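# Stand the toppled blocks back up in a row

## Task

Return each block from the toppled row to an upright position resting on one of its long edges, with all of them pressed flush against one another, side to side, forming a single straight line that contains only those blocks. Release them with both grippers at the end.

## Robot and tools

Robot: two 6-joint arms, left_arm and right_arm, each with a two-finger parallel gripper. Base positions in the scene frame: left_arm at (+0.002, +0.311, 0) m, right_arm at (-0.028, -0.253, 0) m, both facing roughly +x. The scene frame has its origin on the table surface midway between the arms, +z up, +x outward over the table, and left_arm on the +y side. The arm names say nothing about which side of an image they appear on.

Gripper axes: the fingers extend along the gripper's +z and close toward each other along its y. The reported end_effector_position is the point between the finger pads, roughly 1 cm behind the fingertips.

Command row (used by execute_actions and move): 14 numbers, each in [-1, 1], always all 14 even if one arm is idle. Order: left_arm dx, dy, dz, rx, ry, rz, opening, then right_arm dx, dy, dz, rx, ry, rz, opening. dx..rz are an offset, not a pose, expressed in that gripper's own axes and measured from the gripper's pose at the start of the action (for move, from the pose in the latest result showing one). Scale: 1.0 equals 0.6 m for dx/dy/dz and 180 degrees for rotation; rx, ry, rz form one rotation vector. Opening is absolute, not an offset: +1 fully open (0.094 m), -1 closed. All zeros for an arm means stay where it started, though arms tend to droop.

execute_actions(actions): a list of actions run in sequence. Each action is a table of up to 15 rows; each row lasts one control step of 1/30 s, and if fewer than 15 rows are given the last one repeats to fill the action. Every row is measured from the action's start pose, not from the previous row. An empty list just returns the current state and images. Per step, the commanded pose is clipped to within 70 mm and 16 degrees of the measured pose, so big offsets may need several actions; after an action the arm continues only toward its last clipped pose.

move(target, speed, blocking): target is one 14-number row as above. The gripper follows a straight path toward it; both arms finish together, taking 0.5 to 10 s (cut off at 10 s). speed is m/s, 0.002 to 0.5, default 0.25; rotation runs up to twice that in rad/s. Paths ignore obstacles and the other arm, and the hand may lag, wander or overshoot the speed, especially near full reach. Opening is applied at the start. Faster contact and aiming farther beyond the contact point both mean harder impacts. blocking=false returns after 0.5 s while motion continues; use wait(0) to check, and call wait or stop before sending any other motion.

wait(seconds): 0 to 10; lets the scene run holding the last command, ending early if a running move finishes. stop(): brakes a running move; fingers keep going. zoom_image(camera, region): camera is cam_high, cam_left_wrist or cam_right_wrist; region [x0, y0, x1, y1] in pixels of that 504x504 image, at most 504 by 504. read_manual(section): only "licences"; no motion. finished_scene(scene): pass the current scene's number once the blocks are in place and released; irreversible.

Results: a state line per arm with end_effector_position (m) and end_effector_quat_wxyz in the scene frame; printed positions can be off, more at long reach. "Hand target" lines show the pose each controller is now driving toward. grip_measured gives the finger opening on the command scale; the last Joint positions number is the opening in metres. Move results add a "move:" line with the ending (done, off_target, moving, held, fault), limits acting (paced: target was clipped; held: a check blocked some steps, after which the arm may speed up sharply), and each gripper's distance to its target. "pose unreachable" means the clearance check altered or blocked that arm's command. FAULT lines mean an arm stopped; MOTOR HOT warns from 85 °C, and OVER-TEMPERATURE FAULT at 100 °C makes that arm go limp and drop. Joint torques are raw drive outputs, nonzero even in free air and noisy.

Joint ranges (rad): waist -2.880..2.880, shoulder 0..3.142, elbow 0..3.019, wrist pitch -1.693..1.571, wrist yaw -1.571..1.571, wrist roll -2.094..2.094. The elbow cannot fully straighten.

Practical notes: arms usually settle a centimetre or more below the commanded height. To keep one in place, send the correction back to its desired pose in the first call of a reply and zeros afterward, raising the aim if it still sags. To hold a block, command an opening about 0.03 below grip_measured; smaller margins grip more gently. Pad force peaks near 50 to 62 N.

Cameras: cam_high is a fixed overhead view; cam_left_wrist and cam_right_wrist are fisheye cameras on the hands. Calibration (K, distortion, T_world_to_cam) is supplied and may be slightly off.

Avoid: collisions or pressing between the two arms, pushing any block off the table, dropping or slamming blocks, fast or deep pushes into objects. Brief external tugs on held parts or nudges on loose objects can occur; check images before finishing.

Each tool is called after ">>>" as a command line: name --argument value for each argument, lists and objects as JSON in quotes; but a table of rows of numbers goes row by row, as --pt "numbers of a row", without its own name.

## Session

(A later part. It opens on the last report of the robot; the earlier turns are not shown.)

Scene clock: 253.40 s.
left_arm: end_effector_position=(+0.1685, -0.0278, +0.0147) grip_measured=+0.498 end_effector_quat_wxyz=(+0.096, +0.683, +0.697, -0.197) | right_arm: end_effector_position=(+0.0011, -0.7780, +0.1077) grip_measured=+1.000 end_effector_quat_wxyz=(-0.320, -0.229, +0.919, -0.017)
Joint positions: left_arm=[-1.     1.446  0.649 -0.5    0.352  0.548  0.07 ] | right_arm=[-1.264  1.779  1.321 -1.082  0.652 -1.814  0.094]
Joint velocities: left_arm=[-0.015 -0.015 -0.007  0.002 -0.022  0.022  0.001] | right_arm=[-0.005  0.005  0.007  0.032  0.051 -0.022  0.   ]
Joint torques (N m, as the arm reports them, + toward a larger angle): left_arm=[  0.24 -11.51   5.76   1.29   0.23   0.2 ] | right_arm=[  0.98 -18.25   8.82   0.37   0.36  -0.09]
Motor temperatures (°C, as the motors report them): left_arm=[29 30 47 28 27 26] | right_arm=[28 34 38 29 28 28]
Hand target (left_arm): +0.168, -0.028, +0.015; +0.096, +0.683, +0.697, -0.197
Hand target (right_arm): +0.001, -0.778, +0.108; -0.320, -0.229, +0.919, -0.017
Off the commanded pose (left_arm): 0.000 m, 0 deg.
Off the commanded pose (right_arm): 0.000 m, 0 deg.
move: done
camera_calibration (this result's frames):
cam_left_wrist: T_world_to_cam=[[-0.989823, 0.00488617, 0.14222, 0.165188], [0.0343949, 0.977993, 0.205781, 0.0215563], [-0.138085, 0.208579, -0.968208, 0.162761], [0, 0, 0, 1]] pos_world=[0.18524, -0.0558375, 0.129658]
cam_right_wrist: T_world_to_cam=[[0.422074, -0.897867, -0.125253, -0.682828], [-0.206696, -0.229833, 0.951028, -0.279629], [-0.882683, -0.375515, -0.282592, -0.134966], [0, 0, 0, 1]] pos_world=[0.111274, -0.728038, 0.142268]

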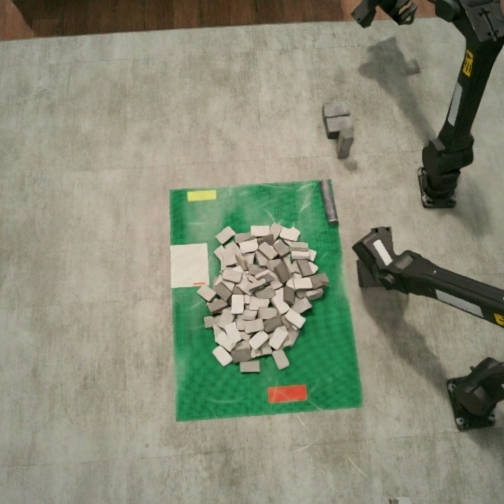

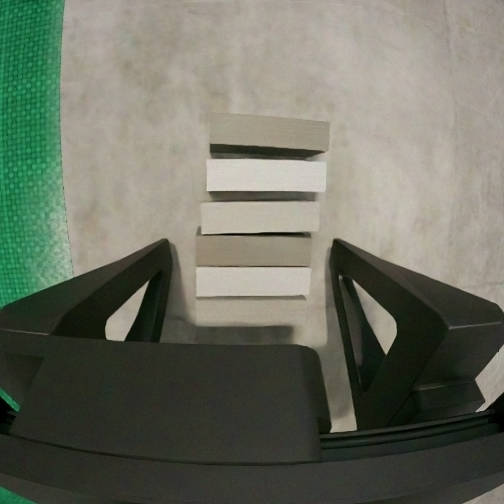

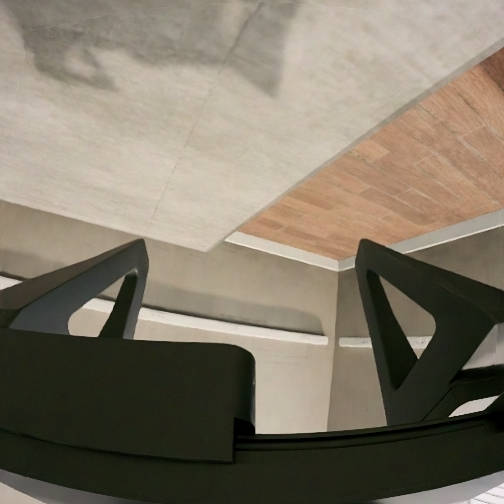

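Good. Back off and final push to y≈-0.006.

>>> move --target '[0.085,-0.005,-0.037,0,0,0,0.5,0,0,0,0,0,0,1]' --speed 0.06

>>> move --target '[0,0,0,0,0,0,-0.6,0,0,0,0,0,0,1]'

>>> move --target '[-0.07,0.01,0.033,0,0,0,-0.6,0,0,0,0,0,0,1]' --speed 0.03

Scene clock: 260.13 s.
left_arm: end_effector_position=(+0.1669, +0.0209, +0.0141) grip_measured=+0.498 end_effector_quat_wxyz=(+0.098, +0.682, +0.698, -0.197) | right_arm: end_effector_position=(+0.0011, -0.7780, +0.1077) grip_measured=+1.000 end_effector_quat_wxyz=(-0.320, -0.229, +0.919, -0.017)
Joint positions: left_arm=[-0.907  1.349  0.55  -0.528  0.375  0.64   0.07 ] | right_arm=[-1.264  1.779  1.321 -1.082  0.652 -1.814  0.094]
Joint velocities: left_arm=[ 0.015 -0.015  0.012 -0.017 -0.11  -0.051  0.001] | right_arm=[ 0.005  0.005 -0.022  0.017  0.007  0.007  0.   ]
Joint torques (N m, as the arm reports them, + toward a larger angle): left_arm=[  0.9  -11.2    5.05   0.72   0.48   0.34] | right_arm=[  1.16 -18.34   8.87   0.38   0.35  -0.14]
Motor temperatures (°C, as the motors report them): left_arm=[29 30 46 28 27 26] | right_arm=[28 34 38 29 28 28]
Hand target (left_arm): +0.166, +0.027, +0.014; +0.096, +0.683, +0.697, -0.197
Hand target (right_arm): +0.001, -0.778, +0.108; -0.320, -0.229, +0.919, -0.017
Off the commanded pose (left_arm): 0.007 m, 0 deg.
Off the commanded pose (right_arm): 0.000 m, 0 deg.
move: done
camera_calibration (this result's frames):
cam_left_wrist: T_world_to_cam=[[-0.990038, 0.00206049, 0.140783, 0.163617], [0.0308924, 0.978707, 0.202922, -0.0252755], [-0.137368, 0.20525, -0.969021, 0.151746], [0, 0, 0, 1]] pos_world=[0.183612, -0.00674563, 0.129139]
cam_right_wrist: T_world_to_cam=[[0.422074, -0.897867, -0.125253, -0.682828], [-0.206696, -0.229833, 0.951028, -0.279629], [-0.882683, -0.375515, -0.282592, -0.134966], [0, 0, 0, 1]] pos_world=[0.111274, -0.728038, 0.142268]

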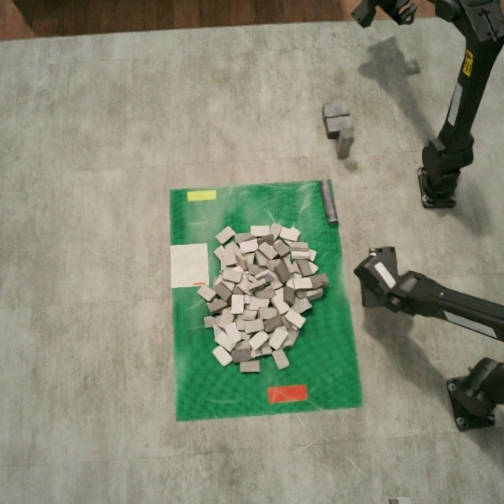

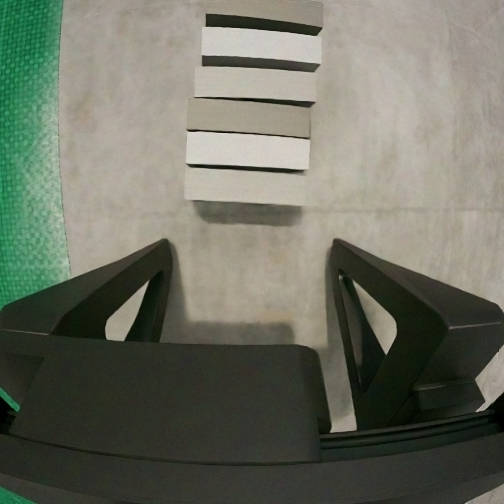

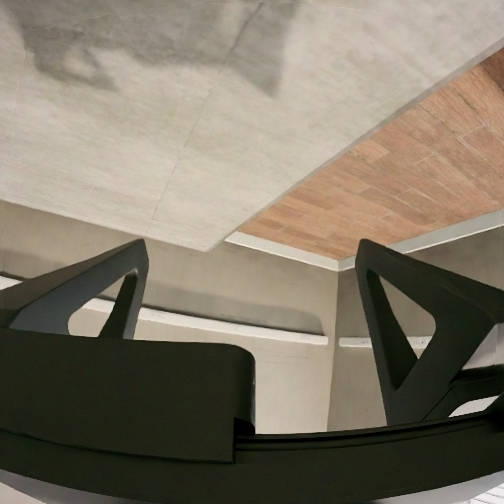

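Scene clock: 260.63 s.
left_arm: end_effector_position=(+0.1669, +0.0209, +0.0141) grip_measured=-0.598 end_effector_quat_wxyz=(+0.098, +0.682, +0.698, -0.197) | right_arm: end_effector_position=(+0.0011, -0.7780, +0.1077) grip_measured=+1.000 end_effector_quat_wxyz=(-0.320, -0.229, +0.919, -0.017)
Joint positions: left_arm=[-0.907  1.349  0.55  -0.528  0.375  0.64   0.019] | right_arm=[-1.264  1.779  1.321 -1.082  0.652 -1.814  0.094]
Joint velocities: left_arm=[-0.015  0.005 -0.012 -0.027  0.066  0.022 -0.   ] | right_arm=[ 0.005 -0.005 -0.002 -0.032  0.11  -0.007  0.   ]
Joint torques (N m, as the arm reports them, + toward a larger angle): left_arm=[ 0.11 -9.97  5.93  1.21  0.28  0.19] | right_arm=[  1.11 -19.02   8.89   0.34   0.35  -0.12]
Motor temperatures (°C, as the motors report them): left_arm=[29 30 46 28 27 26] | right_arm=[28 34 38 29 28 28]
Hand target (left_arm): +0.167, +0.021, +0.014; +0.098, +0.682, +0.698, -0.197
Hand target (right_arm): +0.001, -0.778, +0.108; -0.320, -0.229, +0.919, -0.017
Off the commanded pose (left_arm): 0.000 m, 0 deg.
Off the commanded pose (right_arm): 0.000 m, 0 deg.
move: done
camera_calibration (this result's frames):
cam_left_wrist: T_world_to_cam=[[-0.990003, 0.00201973, 0.14103, 0.163555], [0.0309429, 0.978649, 0.203198, -0.0253448], [-0.137609, 0.20553, -0.968928, 0.151737], [0, 0, 0, 1]] pos_world=[0.183585, -0.00671323, 0.129106]
cam_right_wrist: T_world_to_cam=[[0.422074, -0.897867, -0.125253, -0.682828], [-0.206696, -0.229833, 0.951028, -0.279629], [-0.882683, -0.375515, -0.282592, -0.134966], [0, 0, 0, 1]] pos_world=[0.111274, -0.728038, 0.142268]

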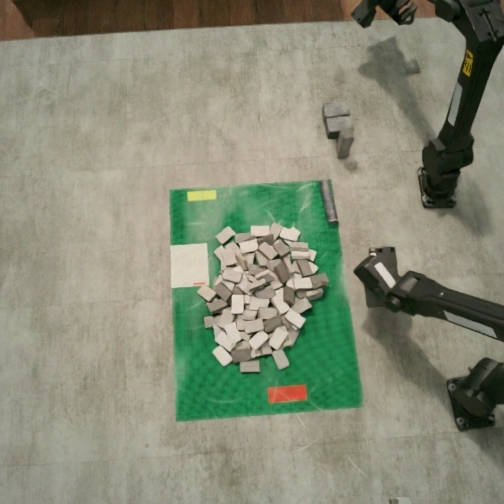

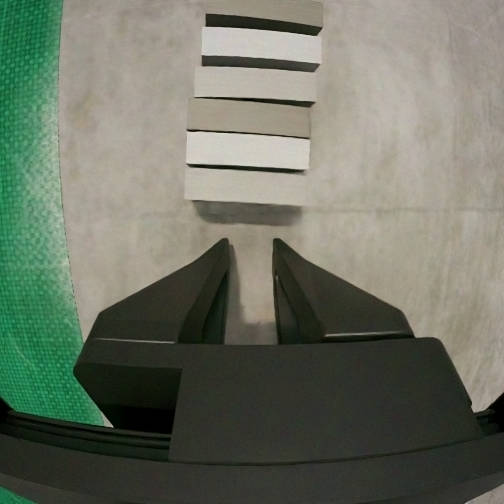

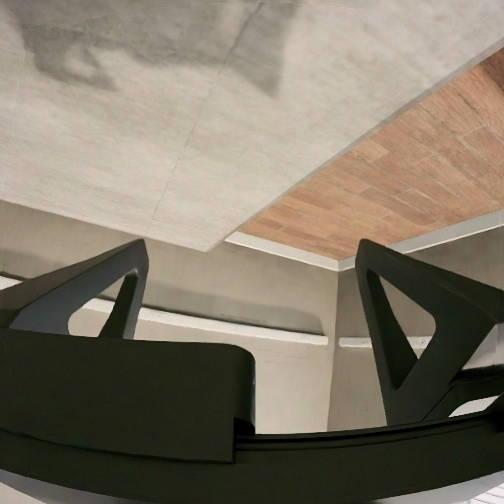

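Scene clock: 262.47 s.
left_arm: end_effector_position=(+0.1636, -0.0030, +0.0104) grip_measured=-0.598 end_effector_quat_wxyz=(+0.087, +0.680, +0.701, -0.195) | right_arm: end_effector_position=(+0.0011, -0.7780, +0.1077) grip_measured=+1.000 end_effector_quat_wxyz=(-0.320, -0.229, +0.919, -0.017)
Joint positions: left_arm=[-0.967  1.409  0.598 -0.517  0.359  0.575  0.019] | right_arm=[-1.264  1.779  1.321 -1.082  0.652 -1.814  0.094]
Joint velocities: left_arm=[-0.015 -0.005 -0.002  0.012 -0.066 -0.095  0.   ] | right_arm=[-0.015 -0.015 -0.007  0.002  0.022  0.051  0.   ]
Joint torques (N m, as the arm reports them, + toward a larger angle): left_arm=[-1.44 -8.    9.01  2.22  0.1   0.04] | right_arm=[  1.18 -19.48   8.73   0.21   0.37  -0.13]
Motor temperatures (°C, as the motors report them): left_arm=[29 30 46 28 27 26] | right_arm=[28 34 38 29 28 28]
Hand target (left_arm): +0.172, -0.024, +0.013; +0.098, +0.682, +0.698, -0.197
Hand target (right_arm): +0.001, -0.778, +0.108; -0.320, -0.229, +0.919, -0.017
Off the commanded pose (left_arm): 0.024 m, 1 deg.
Off the commanded pose (right_arm): 0.000 m, 0 deg.
move: off_target (left_arm)
camera_calibration (this result's frames):
cam_left_wrist: T_world_to_cam=[[-0.988013, -0.00365431, 0.154326, 0.16035], [0.0310001, 0.974657, 0.221546, -0.00126281], [-0.151224, 0.223674, -0.962861, 0.154832], [0, 0, 0, 1]] pos_world=[0.181881, -0.0328151, 0.124615]
cam_right_wrist: T_world_to_cam=[[0.422074, -0.897867, -0.125253, -0.682828], [-0.206696, -0.229833, 0.951028, -0.279629], [-0.882683, -0.375515, -0.282592, -0.134966], [0, 0, 0, 1]] pos_world=[0.111274, -0.728038, 0.142268]

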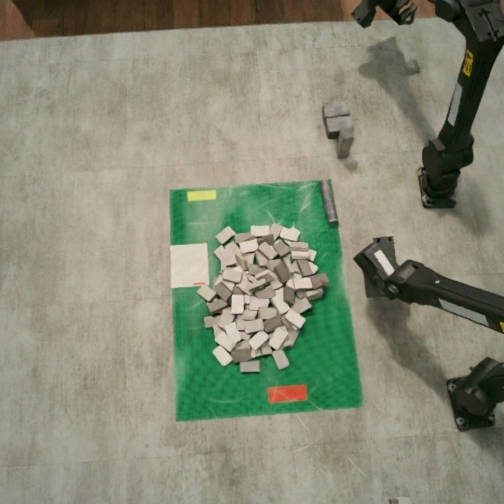

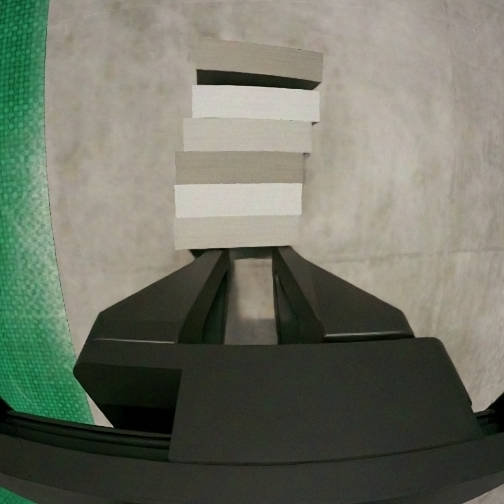

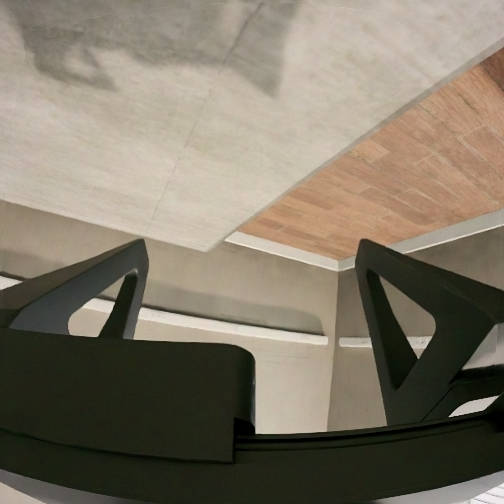

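>>> move --target '[-0.044,0.014,0.016,0,0,0,-0.6,0,0,0,0,0,0,1]' --speed 0.03

>>> move --target '[0.03,0,-0.1,0,0,0,-0.6,0,0,0,0,0,0,1]' --speed 0.08

Scene clock: 267.97 s.
left_arm: end_effector_position=(+0.1653, -0.0113, +0.0104) grip_measured=-0.598 end_effector_quat_wxyz=(+0.085, +0.679, +0.702, -0.195) | right_arm: end_effector_position=(+0.0011, -0.7780, +0.1077) grip_measured=+1.000 end_effector_quat_wxyz=(-0.320, -0.229, +0.919, -0.017)
Joint positions: left_arm=[-0.978  1.429  0.62  -0.517  0.356  0.56   0.019] | right_arm=[-1.264  1.779  1.321 -1.082  0.652 -1.814  0.094]
Joint velocities: left_arm=[-0.024 -0.005 -0.022  0.007 -0.022  0.022 -0.   ] | right_arm=[-0.005 -0.024  0.002 -0.007 -0.095 -0.007  0.   ]
Joint torques (N m, as the arm reports them, + toward a larger angle): left_arm=[-1.37 -7.61  9.24  1.48  0.04  0.01] | right_arm=[  1.66 -18.22   8.8    0.31   0.34  -0.1 ]
Motor temperatures (°C, as the motors report them): left_arm=[29 30 47 28 27 26] | right_arm=[28 34 38 29 28 28]
Hand target (left_arm): +0.171, -0.030, +0.011; +0.088, +0.680, +0.701, -0.195
Hand target (right_arm): +0.001, -0.778, +0.108; -0.320, -0.229, +0.919, -0.017
Off the commanded pose (left_arm): 0.021 m, 0 deg.
Off the commanded pose (right_arm): 0.000 m, 0 deg.
move: off_target (left_arm)
camera_calibration (this result's frames):
cam_left_wrist: T_world_to_cam=[[-0.987548, -0.00642917, 0.157184, 0.161907], [0.0293293, 0.974122, 0.224113, 0.00703008], [-0.154557, 0.225933, -0.961804, 0.15753], [0, 0, 0, 1]] pos_world=[0.184032, -0.0413985, 0.124489]
cam_right_wrist: T_world_to_cam=[[0.422074, -0.897867, -0.125253, -0.682828], [-0.206696, -0.229833, 0.951028, -0.279629], [-0.882683, -0.375515, -0.282592, -0.134966], [0, 0, 0, 1]] pos_world=[0.111274, -0.728038, 0.142268]

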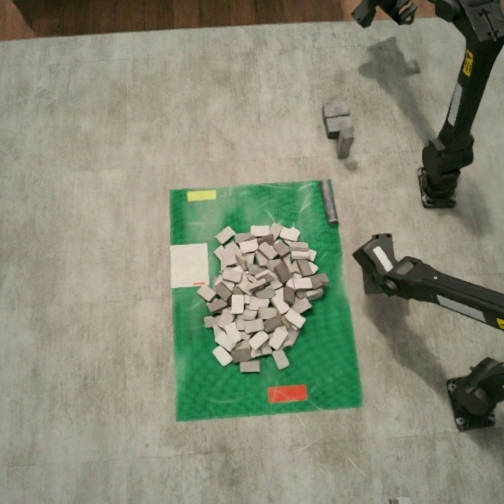

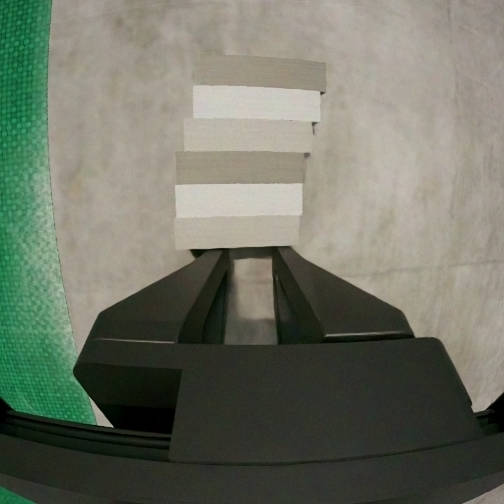

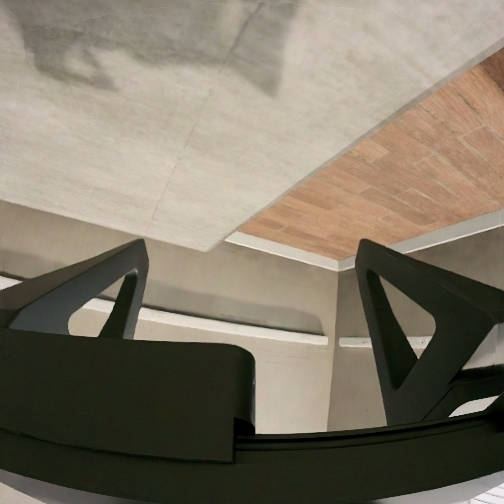

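Scene clock: 269.10 s.
left_arm: end_effector_position=(+0.1706, +0.0256, +0.0545) grip_measured=-0.598 end_effector_quat_wxyz=(+0.083, +0.677, +0.705, -0.195) | right_arm: end_effector_position=(+0.0011, -0.7780, +0.1077) grip_measured=+1.000 end_effector_quat_wxyz=(-0.320, -0.229, +0.919, -0.017)
Joint positions: left_arm=[-0.888  1.261  0.62  -0.723  0.376  0.65   0.019] | right_arm=[-1.264  1.779  1.321 -1.082  0.652 -1.814  0.094]
Joint velocities: left_arm=[-0.005  0.005 -0.012  0.002 -0.066 -0.022  0.   ] | right_arm=[ 0.005 -0.015 -0.012 -0.017 -0.051  0.007  0.   ]
Joint torques (N m, as the arm reports them, + toward a larger angle): left_arm=[  0.8  -10.33   6.84   0.68   0.49   0.37] | right_arm=[  0.82 -18.9    8.76   0.54   0.32  -0.1 ]
Motor temperatures (°C, as the motors report them): left_arm=[29 30 47 28 27 26] | right_arm=[28 34 38 29 28 28]
Hand target (left_arm): +0.173, +0.028, +0.058; +0.085, +0.679, +0.702, -0.195
Hand target (right_arm): +0.001, -0.778, +0.108; -0.320, -0.229, +0.919, -0.017
Off the commanded pose (left_arm): 0.005 m, 0 deg.
Off the commanded pose (right_arm): 0.000 m, 0 deg.
move: done
camera_calibration (this result's frames):
cam_left_wrist: T_world_to_cam=[[-0.986842, -0.0113725, 0.161286, 0.160248], [0.0260412, 0.973321, 0.227966, -0.0386551], [-0.159575, 0.229167, -0.960218, 0.193142], [0, 0, 0, 1]] pos_world=[0.189967, -0.00481561, 0.168425]
cam_right_wrist: T_world_to_cam=[[0.422074, -0.897867, -0.125253, -0.682828], [-0.206696, -0.229833, 0.951028, -0.279629], [-0.882683, -0.375515, -0.282592, -0.134966], [0, 0, 0, 1]] pos_world=[0.111274, -0.728038, 0.142268]

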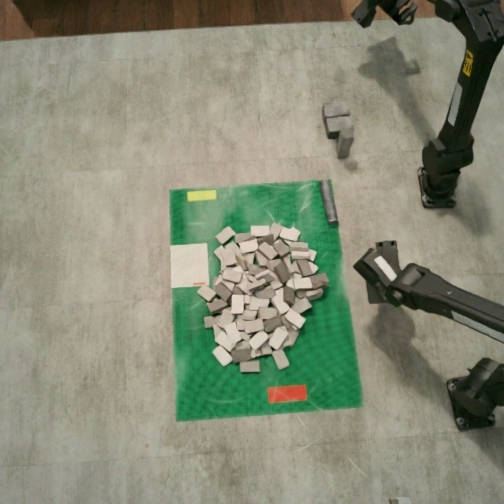

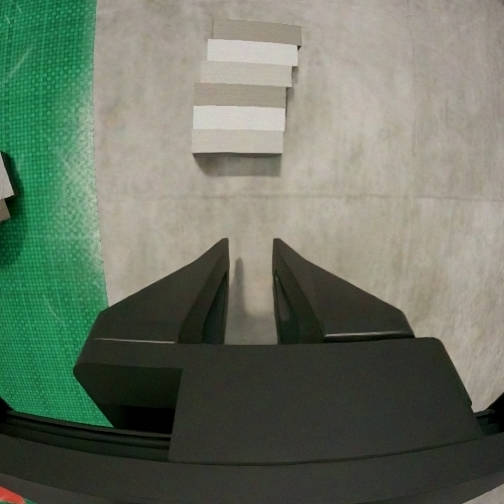

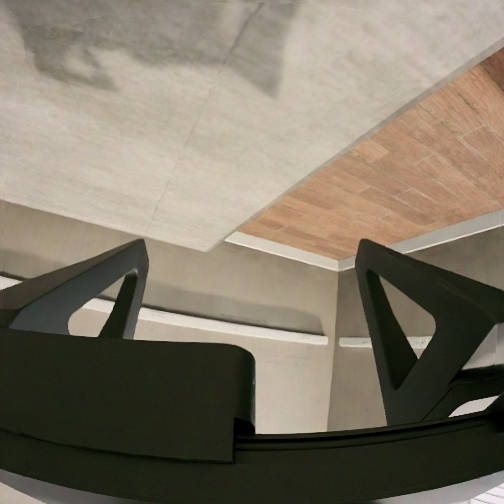

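>>> move --target '[-0.19,0.005,0.085,0,0,0,0.7,0,0,0,0,0,0,1]' --speed 0.08

>>> move --target '[0.03,0.01,0.07,0,0,0,0.7,0,0,0,0,0,0,1]' --speed 0.04

Scene clock: 277.03 s.
left_arm: end_effector_position=(+0.1673, -0.0791, +0.0472) grip_measured=+0.698 end_effector_quat_wxyz=(+0.073, +0.679, +0.705, -0.191) | right_arm: end_effector_position=(+0.0011, -0.7780, +0.1077) grip_measured=+1.000 end_effector_quat_wxyz=(-0.320, -0.229, +0.919, -0.017)
Joint positions: left_arm=[-1.082  1.495  0.826 -0.649  0.329  0.454  0.08 ] | right_arm=[-1.264  1.779  1.321 -1.082  0.652 -1.814  0.094]
Joint velocities: left_arm=[-0.024  0.005  0.002  0.012  0.007 -0.037 -0.   ] | right_arm=[-0.005 -0.005 -0.002 -0.012 -0.095 -0.037  0.   ]
Joint torques (N m, as the arm reports them, + toward a larger angle): left_arm=[ -0.67 -11.69   9.38   1.83   0.01   0.09] | right_arm=[  1.22 -18.27   8.72   0.4    0.41  -0.1 ]
Motor temperatures (°C, as the motors report them): left_arm=[29 30 47 28 27 26] | right_arm=[28 34 38 29 28 28]
Hand target (left_arm): +0.173, -0.098, +0.052; +0.083, +0.678, +0.705, -0.194
Hand target (right_arm): +0.001, -0.778, +0.108; -0.320, -0.229, +0.919, -0.017
Off the commanded pose (left_arm): 0.021 m, 1 deg.
Off the commanded pose (right_arm): 0.000 m, 0 deg.
move: off_target (left_arm)
camera_calibration (this result's frames):
cam_left_wrist: T_world_to_cam=[[-0.985313, -0.0103211, 0.170446, 0.15634], [0.0324643, 0.968643, 0.246325, 0.0627236], [-0.167643, 0.24824, -0.954082, 0.212186], [0, 0, 0, 1]] pos_world=[0.18758, -0.111816, 0.160345]
cam_right_wrist: T_world_to_cam=[[0.422074, -0.897867, -0.125253, -0.682828], [-0.206696, -0.229833, 0.951028, -0.279629], [-0.882683, -0.375515, -0.282592, -0.134966], [0, 0, 0, 1]] pos_world=[0.111274, -0.728038, 0.142268]

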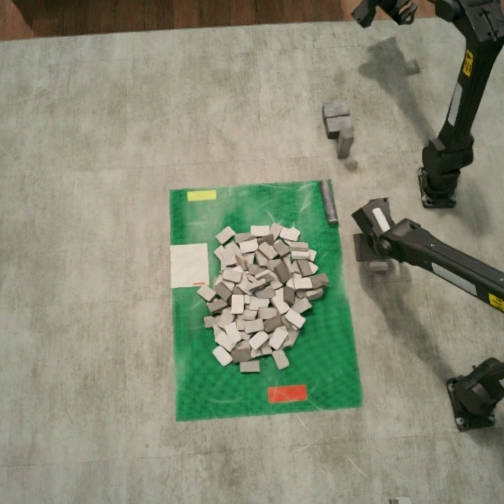

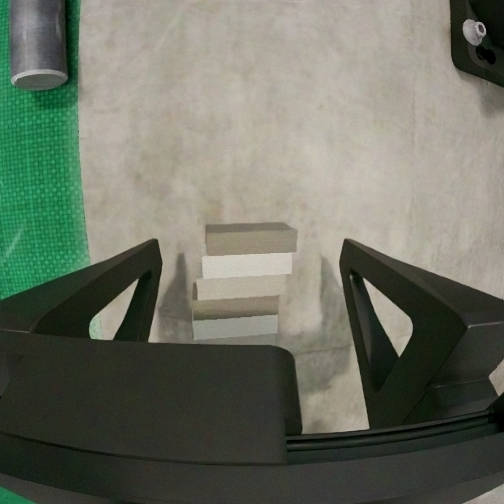

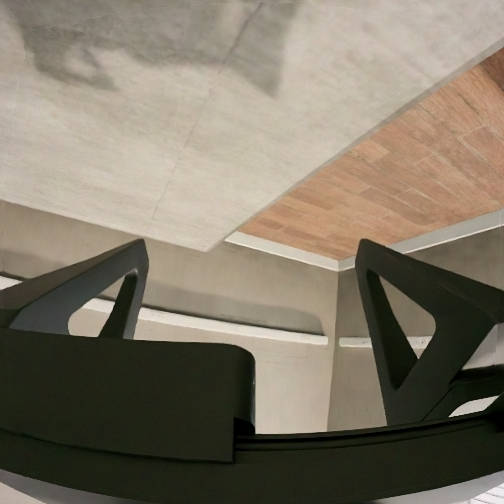

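Scene clock: 278.50 s.
left_arm: end_effector_position=(+0.1687, -0.0815, +0.0156) grip_measured=+0.698 end_effector_quat_wxyz=(+0.084, +0.679, +0.703, -0.195) | right_arm: end_effector_position=(+0.0011, -0.7780, +0.1077) grip_measured=+1.000 end_effector_quat_wxyz=(-0.320, -0.229, +0.919, -0.017)
Joint positions: left_arm=[-1.082  1.557  0.783 -0.519  0.329  0.454  0.08 ] | right_arm=[-1.264  1.779  1.321 -1.082  0.652 -1.814  0.094]
Joint velocities: left_arm=[-0.015  0.005 -0.012 -0.007 -0.037 -0.081 -0.   ] | right_arm=[-0.005 -0.005 -0.002  0.007 -0.007  0.007  0.   ]
Joint torques (N m, as the arm reports them, + toward a larger angle): left_arm=[  0.22 -11.68   5.2    1.9    0.2    0.15] | right_arm=[  0.9  -19.11   8.73   0.21   0.39  -0.06]
Motor temperatures (°C, as the motors report them): left_arm=[29 30 46 28 27 26] | right_arm=[28 34 38 29 28 28]
Hand target (left_arm): +0.165, -0.077, +0.002; +0.073, +0.679, +0.705, -0.191
Hand target (right_arm): +0.001, -0.778, +0.108; -0.320, -0.229, +0.919, -0.017
Off the commanded pose (left_arm): 0.015 m, 1 deg.
Off the commanded pose (right_arm): 0.000 m, 0 deg.
move: off_target (left_arm)
camera_calibration (this result's frames):
cam_left_wrist: T_world_to_cam=[[-0.987389, -0.00681536, 0.158166, 0.163936], [0.0294804, 0.973682, 0.225995, 0.0740248], [-0.155544, 0.227807, -0.961202, 0.179194], [0, 0, 0, 1]] pos_world=[0.187559, -0.111781, 0.129584]
cam_right_wrist: T_world_to_cam=[[0.422074, -0.897867, -0.125253, -0.682828], [-0.206696, -0.229833, 0.951028, -0.279629], [-0.882683, -0.375515, -0.282592, -0.134966], [0, 0, 0, 1]] pos_world=[0.111274, -0.728038, 0.142268]

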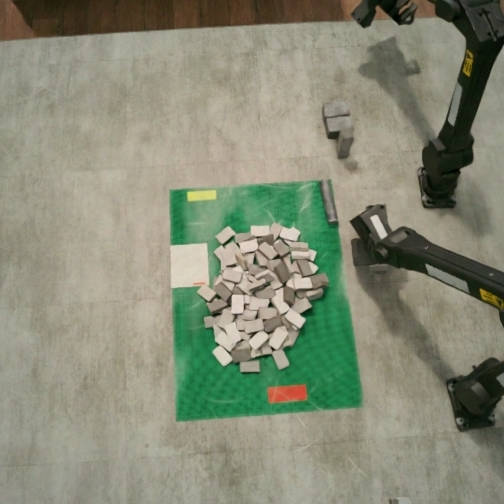

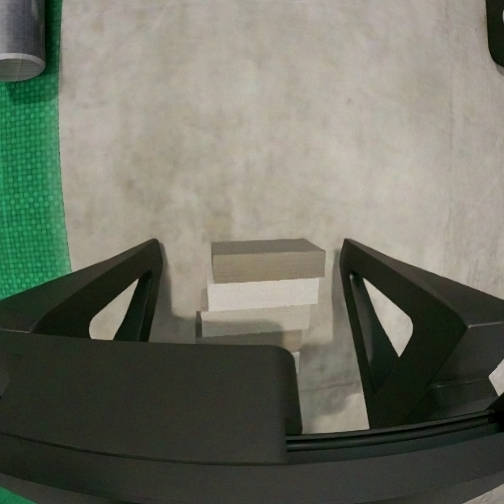

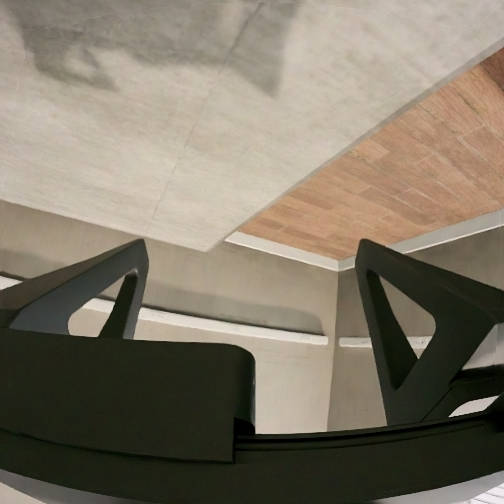

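>>> move --target '[0,0,0,0,0,0,-0.07,0,0,0,0,0,0,1]'

>>> move --target '[0,0,0,0,0,0,0.6,0,0,0,0,0,0,1]'

>>> move --target '[0.02,0,-0.2,0,0,0,0.6,0,0,0,0,0,0,1]' --speed 0.08

Scene clock: 283.00 s.
left_arm: end_effector_position=(+0.1683, -0.0817, +0.0157) grip_measured=-0.047 end_effector_quat_wxyz=(+0.084, +0.679, +0.702, -0.196) | right_arm: end_effector_position=(+0.0011, -0.7780, +0.1077) grip_measured=+1.000 end_effector_quat_wxyz=(-0.320, -0.229, +0.919, -0.017)
Joint positions: left_arm=[-1.082  1.557  0.783 -0.519  0.332  0.454  0.045] | right_arm=[-1.264  1.779  1.321 -1.082  0.652 -1.814  0.094]
Joint velocities: left_arm=[ 0.005  0.005  0.007  0.002 -0.007  0.095  0.   ] | right_arm=[ 0.015  0.005  0.002 -0.002  0.007 -0.081  0.   ]
Joint torques (N m, as the arm reports them, + toward a larger angle): left_arm=[  0.   -14.43   5.99   1.32   0.13   0.19] | right_arm=[  1.07 -19.09   8.92   0.38   0.36  -0.11]
Motor temperatures (°C, as the motors report them): left_arm=[29 30 46 28 27 26] | right_arm=[28 34 38 29 28 28]
Hand target (left_arm): +0.169, -0.082, +0.016; +0.084, +0.679, +0.703, -0.195
Hand target (right_arm): +0.001, -0.778, +0.108; -0.320, -0.229, +0.919, -0.017
Off the commanded pose (left_arm): 0.000 m, 0 deg.
Off the commanded pose (right_arm): 0.000 m, 0 deg.
move: done
camera_calibration (this result's frames):
cam_left_wrist: T_world_to_cam=[[-0.987042, -0.00588347, 0.160355, 0.163506], [0.030692, 0.973955, 0.224654, 0.0740247], [-0.157501, 0.226665, -0.961154, 0.179548], [0, 0, 0, 1]] pos_world=[0.187394, -0.111832, 0.129725]
cam_right_wrist: T_world_to_cam=[[0.422074, -0.897867, -0.125253, -0.682828], [-0.206696, -0.229833, 0.951028, -0.279629], [-0.882683, -0.375515, -0.282592, -0.134966], [0, 0, 0, 1]] pos_world=[0.111274, -0.728038, 0.142268]

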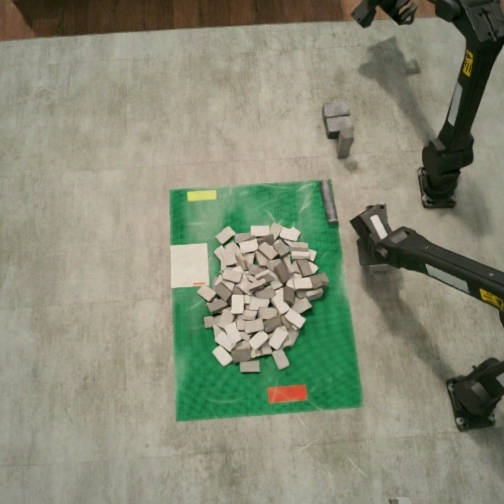

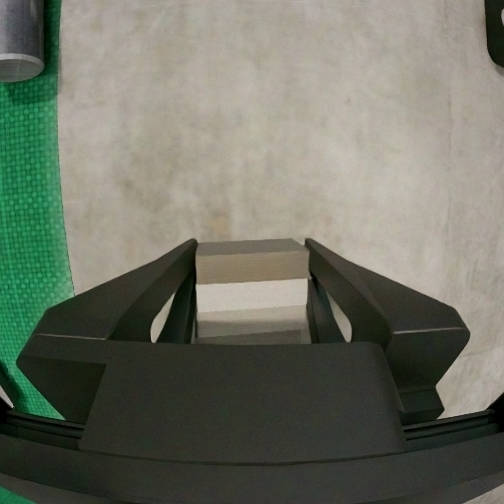

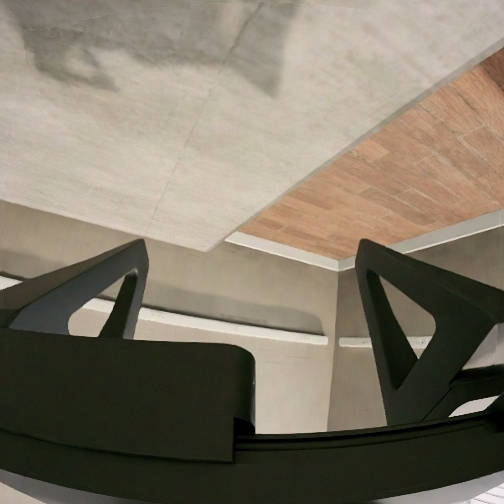

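Scene clock: 283.50 s.
left_arm: end_effector_position=(+0.1683, -0.0817, +0.0157) grip_measured=+0.598 end_effector_quat_wxyz=(+0.084, +0.679, +0.702, -0.196) | right_arm: end_effector_position=(+0.0011, -0.7780, +0.1077) grip_measured=+1.000 end_effector_quat_wxyz=(-0.320, -0.229, +0.919, -0.017)
Joint positions: left_arm=[-1.082  1.557  0.783 -0.519  0.332  0.454  0.075] | right_arm=[-1.264  1.779  1.321 -1.082  0.652 -1.814  0.094]
Joint velocities: left_arm=[ 0.015  0.005 -0.012  0.002 -0.095 -0.095 -0.   ] | right_arm=[-0.005 -0.005 -0.002  0.012 -0.051 -0.051  0.   ]
Joint torques (N m, as the arm reports them, + toward a larger angle): left_arm=[  0.07 -14.02   6.12   1.37   0.22   0.2 ] | right_arm=[  1.54 -18.33   8.97   0.34   0.37  -0.12]
Motor temperatures (°C, as the motors report them): left_arm=[29 30 46 28 27 26] | right_arm=[28 34 38 29 28 28]
Hand target (left_arm): +0.168, -0.082, +0.016; +0.084, +0.679, +0.702, -0.196
Hand target (right_arm): +0.001, -0.778, +0.108; -0.320, -0.229, +0.919, -0.017
Off the commanded pose (left_arm): 0.000 m, 0 deg.
Off the commanded pose (right_arm): 0.000 m, 0 deg.
move: done
camera_calibration (this result's frames):
cam_left_wrist: T_world_to_cam=[[-0.987042, -0.00588347, 0.160355, 0.163506], [0.030692, 0.973955, 0.224654, 0.0740247], [-0.157501, 0.226665, -0.961154, 0.179548], [0, 0, 0, 1]] pos_world=[0.187394, -0.111832, 0.129725]
cam_right_wrist: T_world_to_cam=[[0.422074, -0.897867, -0.125253, -0.682828], [-0.206696, -0.229833, 0.951028, -0.279629], [-0.882683, -0.375515, -0.282592, -0.134966], [0, 0, 0, 1]] pos_world=[0.111274, -0.728038, 0.142268]

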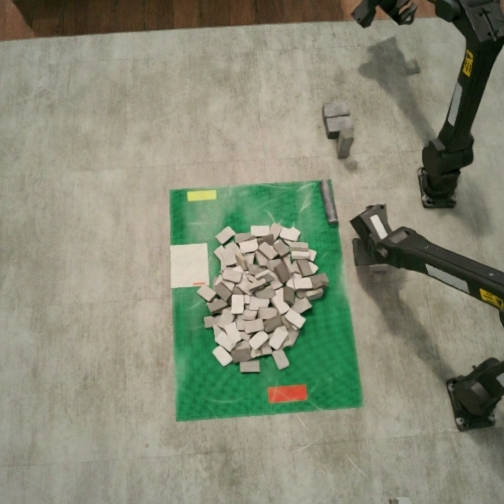

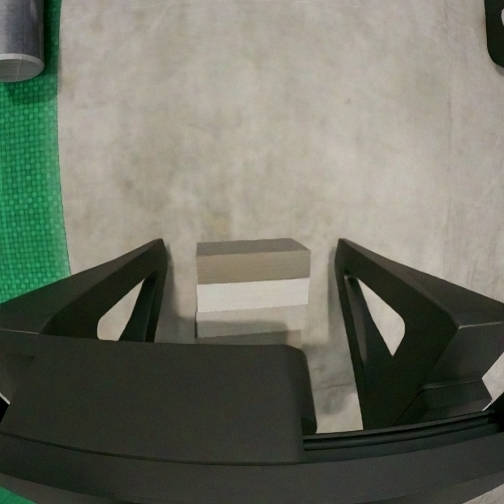

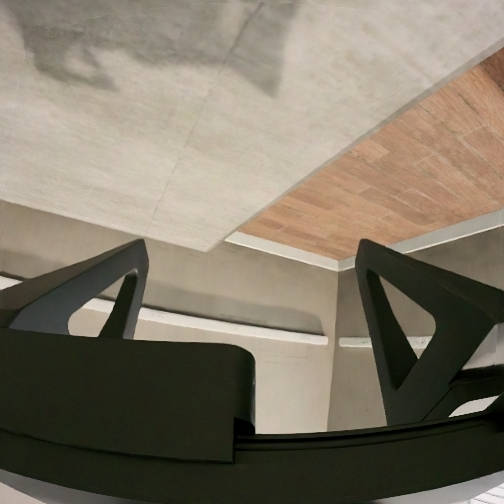

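Scene clock: 285.37 s.
left_arm: end_effector_position=(+0.1707, -0.0118, +0.0975) grip_measured=+0.598 end_effector_quat_wxyz=(+0.059, +0.676, +0.709, -0.192) | right_arm: end_effector_position=(+0.0011, -0.7780, +0.1077) grip_measured=+1.000 end_effector_quat_wxyz=(-0.320, -0.229, +0.919, -0.017)
Joint positions: left_arm=[-0.965  1.288  0.783 -0.881  0.36   0.571  0.075] | right_arm=[-1.264  1.779  1.321 -1.082  0.652 -1.814  0.094]
Joint velocities: left_arm=[-0.015 -0.015 -0.002 -0.002 -0.051  0.007 -0.001] | right_arm=[-0.015 -0.005 -0.012 -0.007  0.007 -0.022  0.   ]
Joint torques (N m, as the arm reports them, + toward a larger angle): left_arm=[  0.84 -11.77  10.6    0.56   0.44   0.31] | right_arm=[  1.53 -19.04   8.74   0.38   0.39  -0.1 ]
Motor temperatures (°C, as the motors report them): left_arm=[29 30 46 28 27 26] | right_arm=[28 34 38 29 28 28]
Hand target (left_arm): +0.185, -0.023, +0.120; +0.084, +0.679, +0.703, -0.196
Hand target (right_arm): +0.001, -0.778, +0.108; -0.320, -0.229, +0.919, -0.017
Off the commanded pose (left_arm): 0.030 m, 3 deg.
Off the commanded pose (right_arm): 0.000 m, 0 deg.
move: off_target (left_arm)
camera_calibration (this result's frames):
cam_left_wrist: T_world_to_cam=[[-0.981357, -0.0168123, 0.191455, 0.148985], [0.0351035, 0.96373, 0.264561, -0.0173], [-0.188959, 0.26635, -0.945173, 0.246988], [0, 0, 0, 1]] pos_world=[0.193486, -0.0466081, 0.2095]
cam_right_wrist: T_world_to_cam=[[0.422074, -0.897867, -0.125253, -0.682828], [-0.206696, -0.229833, 0.951028, -0.279629], [-0.882683, -0.375515, -0.282592, -0.134966], [0, 0, 0, 1]] pos_world=[0.111274, -0.728038, 0.142268]

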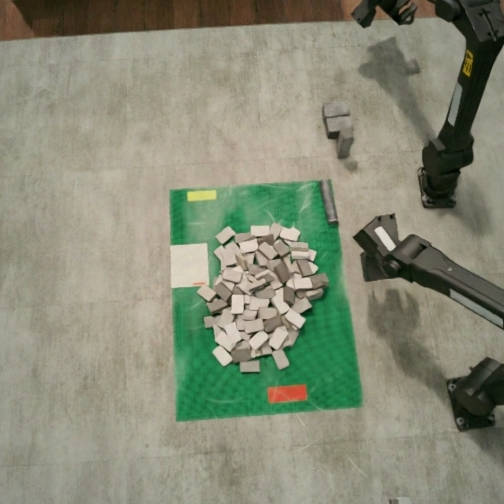

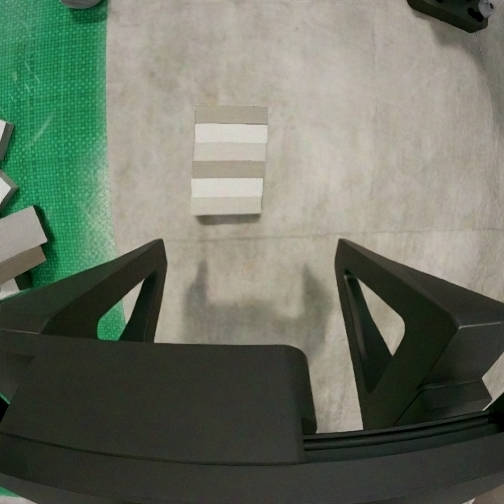

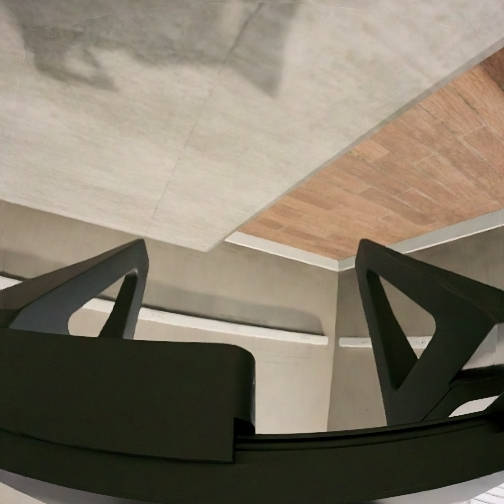

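>>> finished_scene --scene 2

The scene is finished: the task was done.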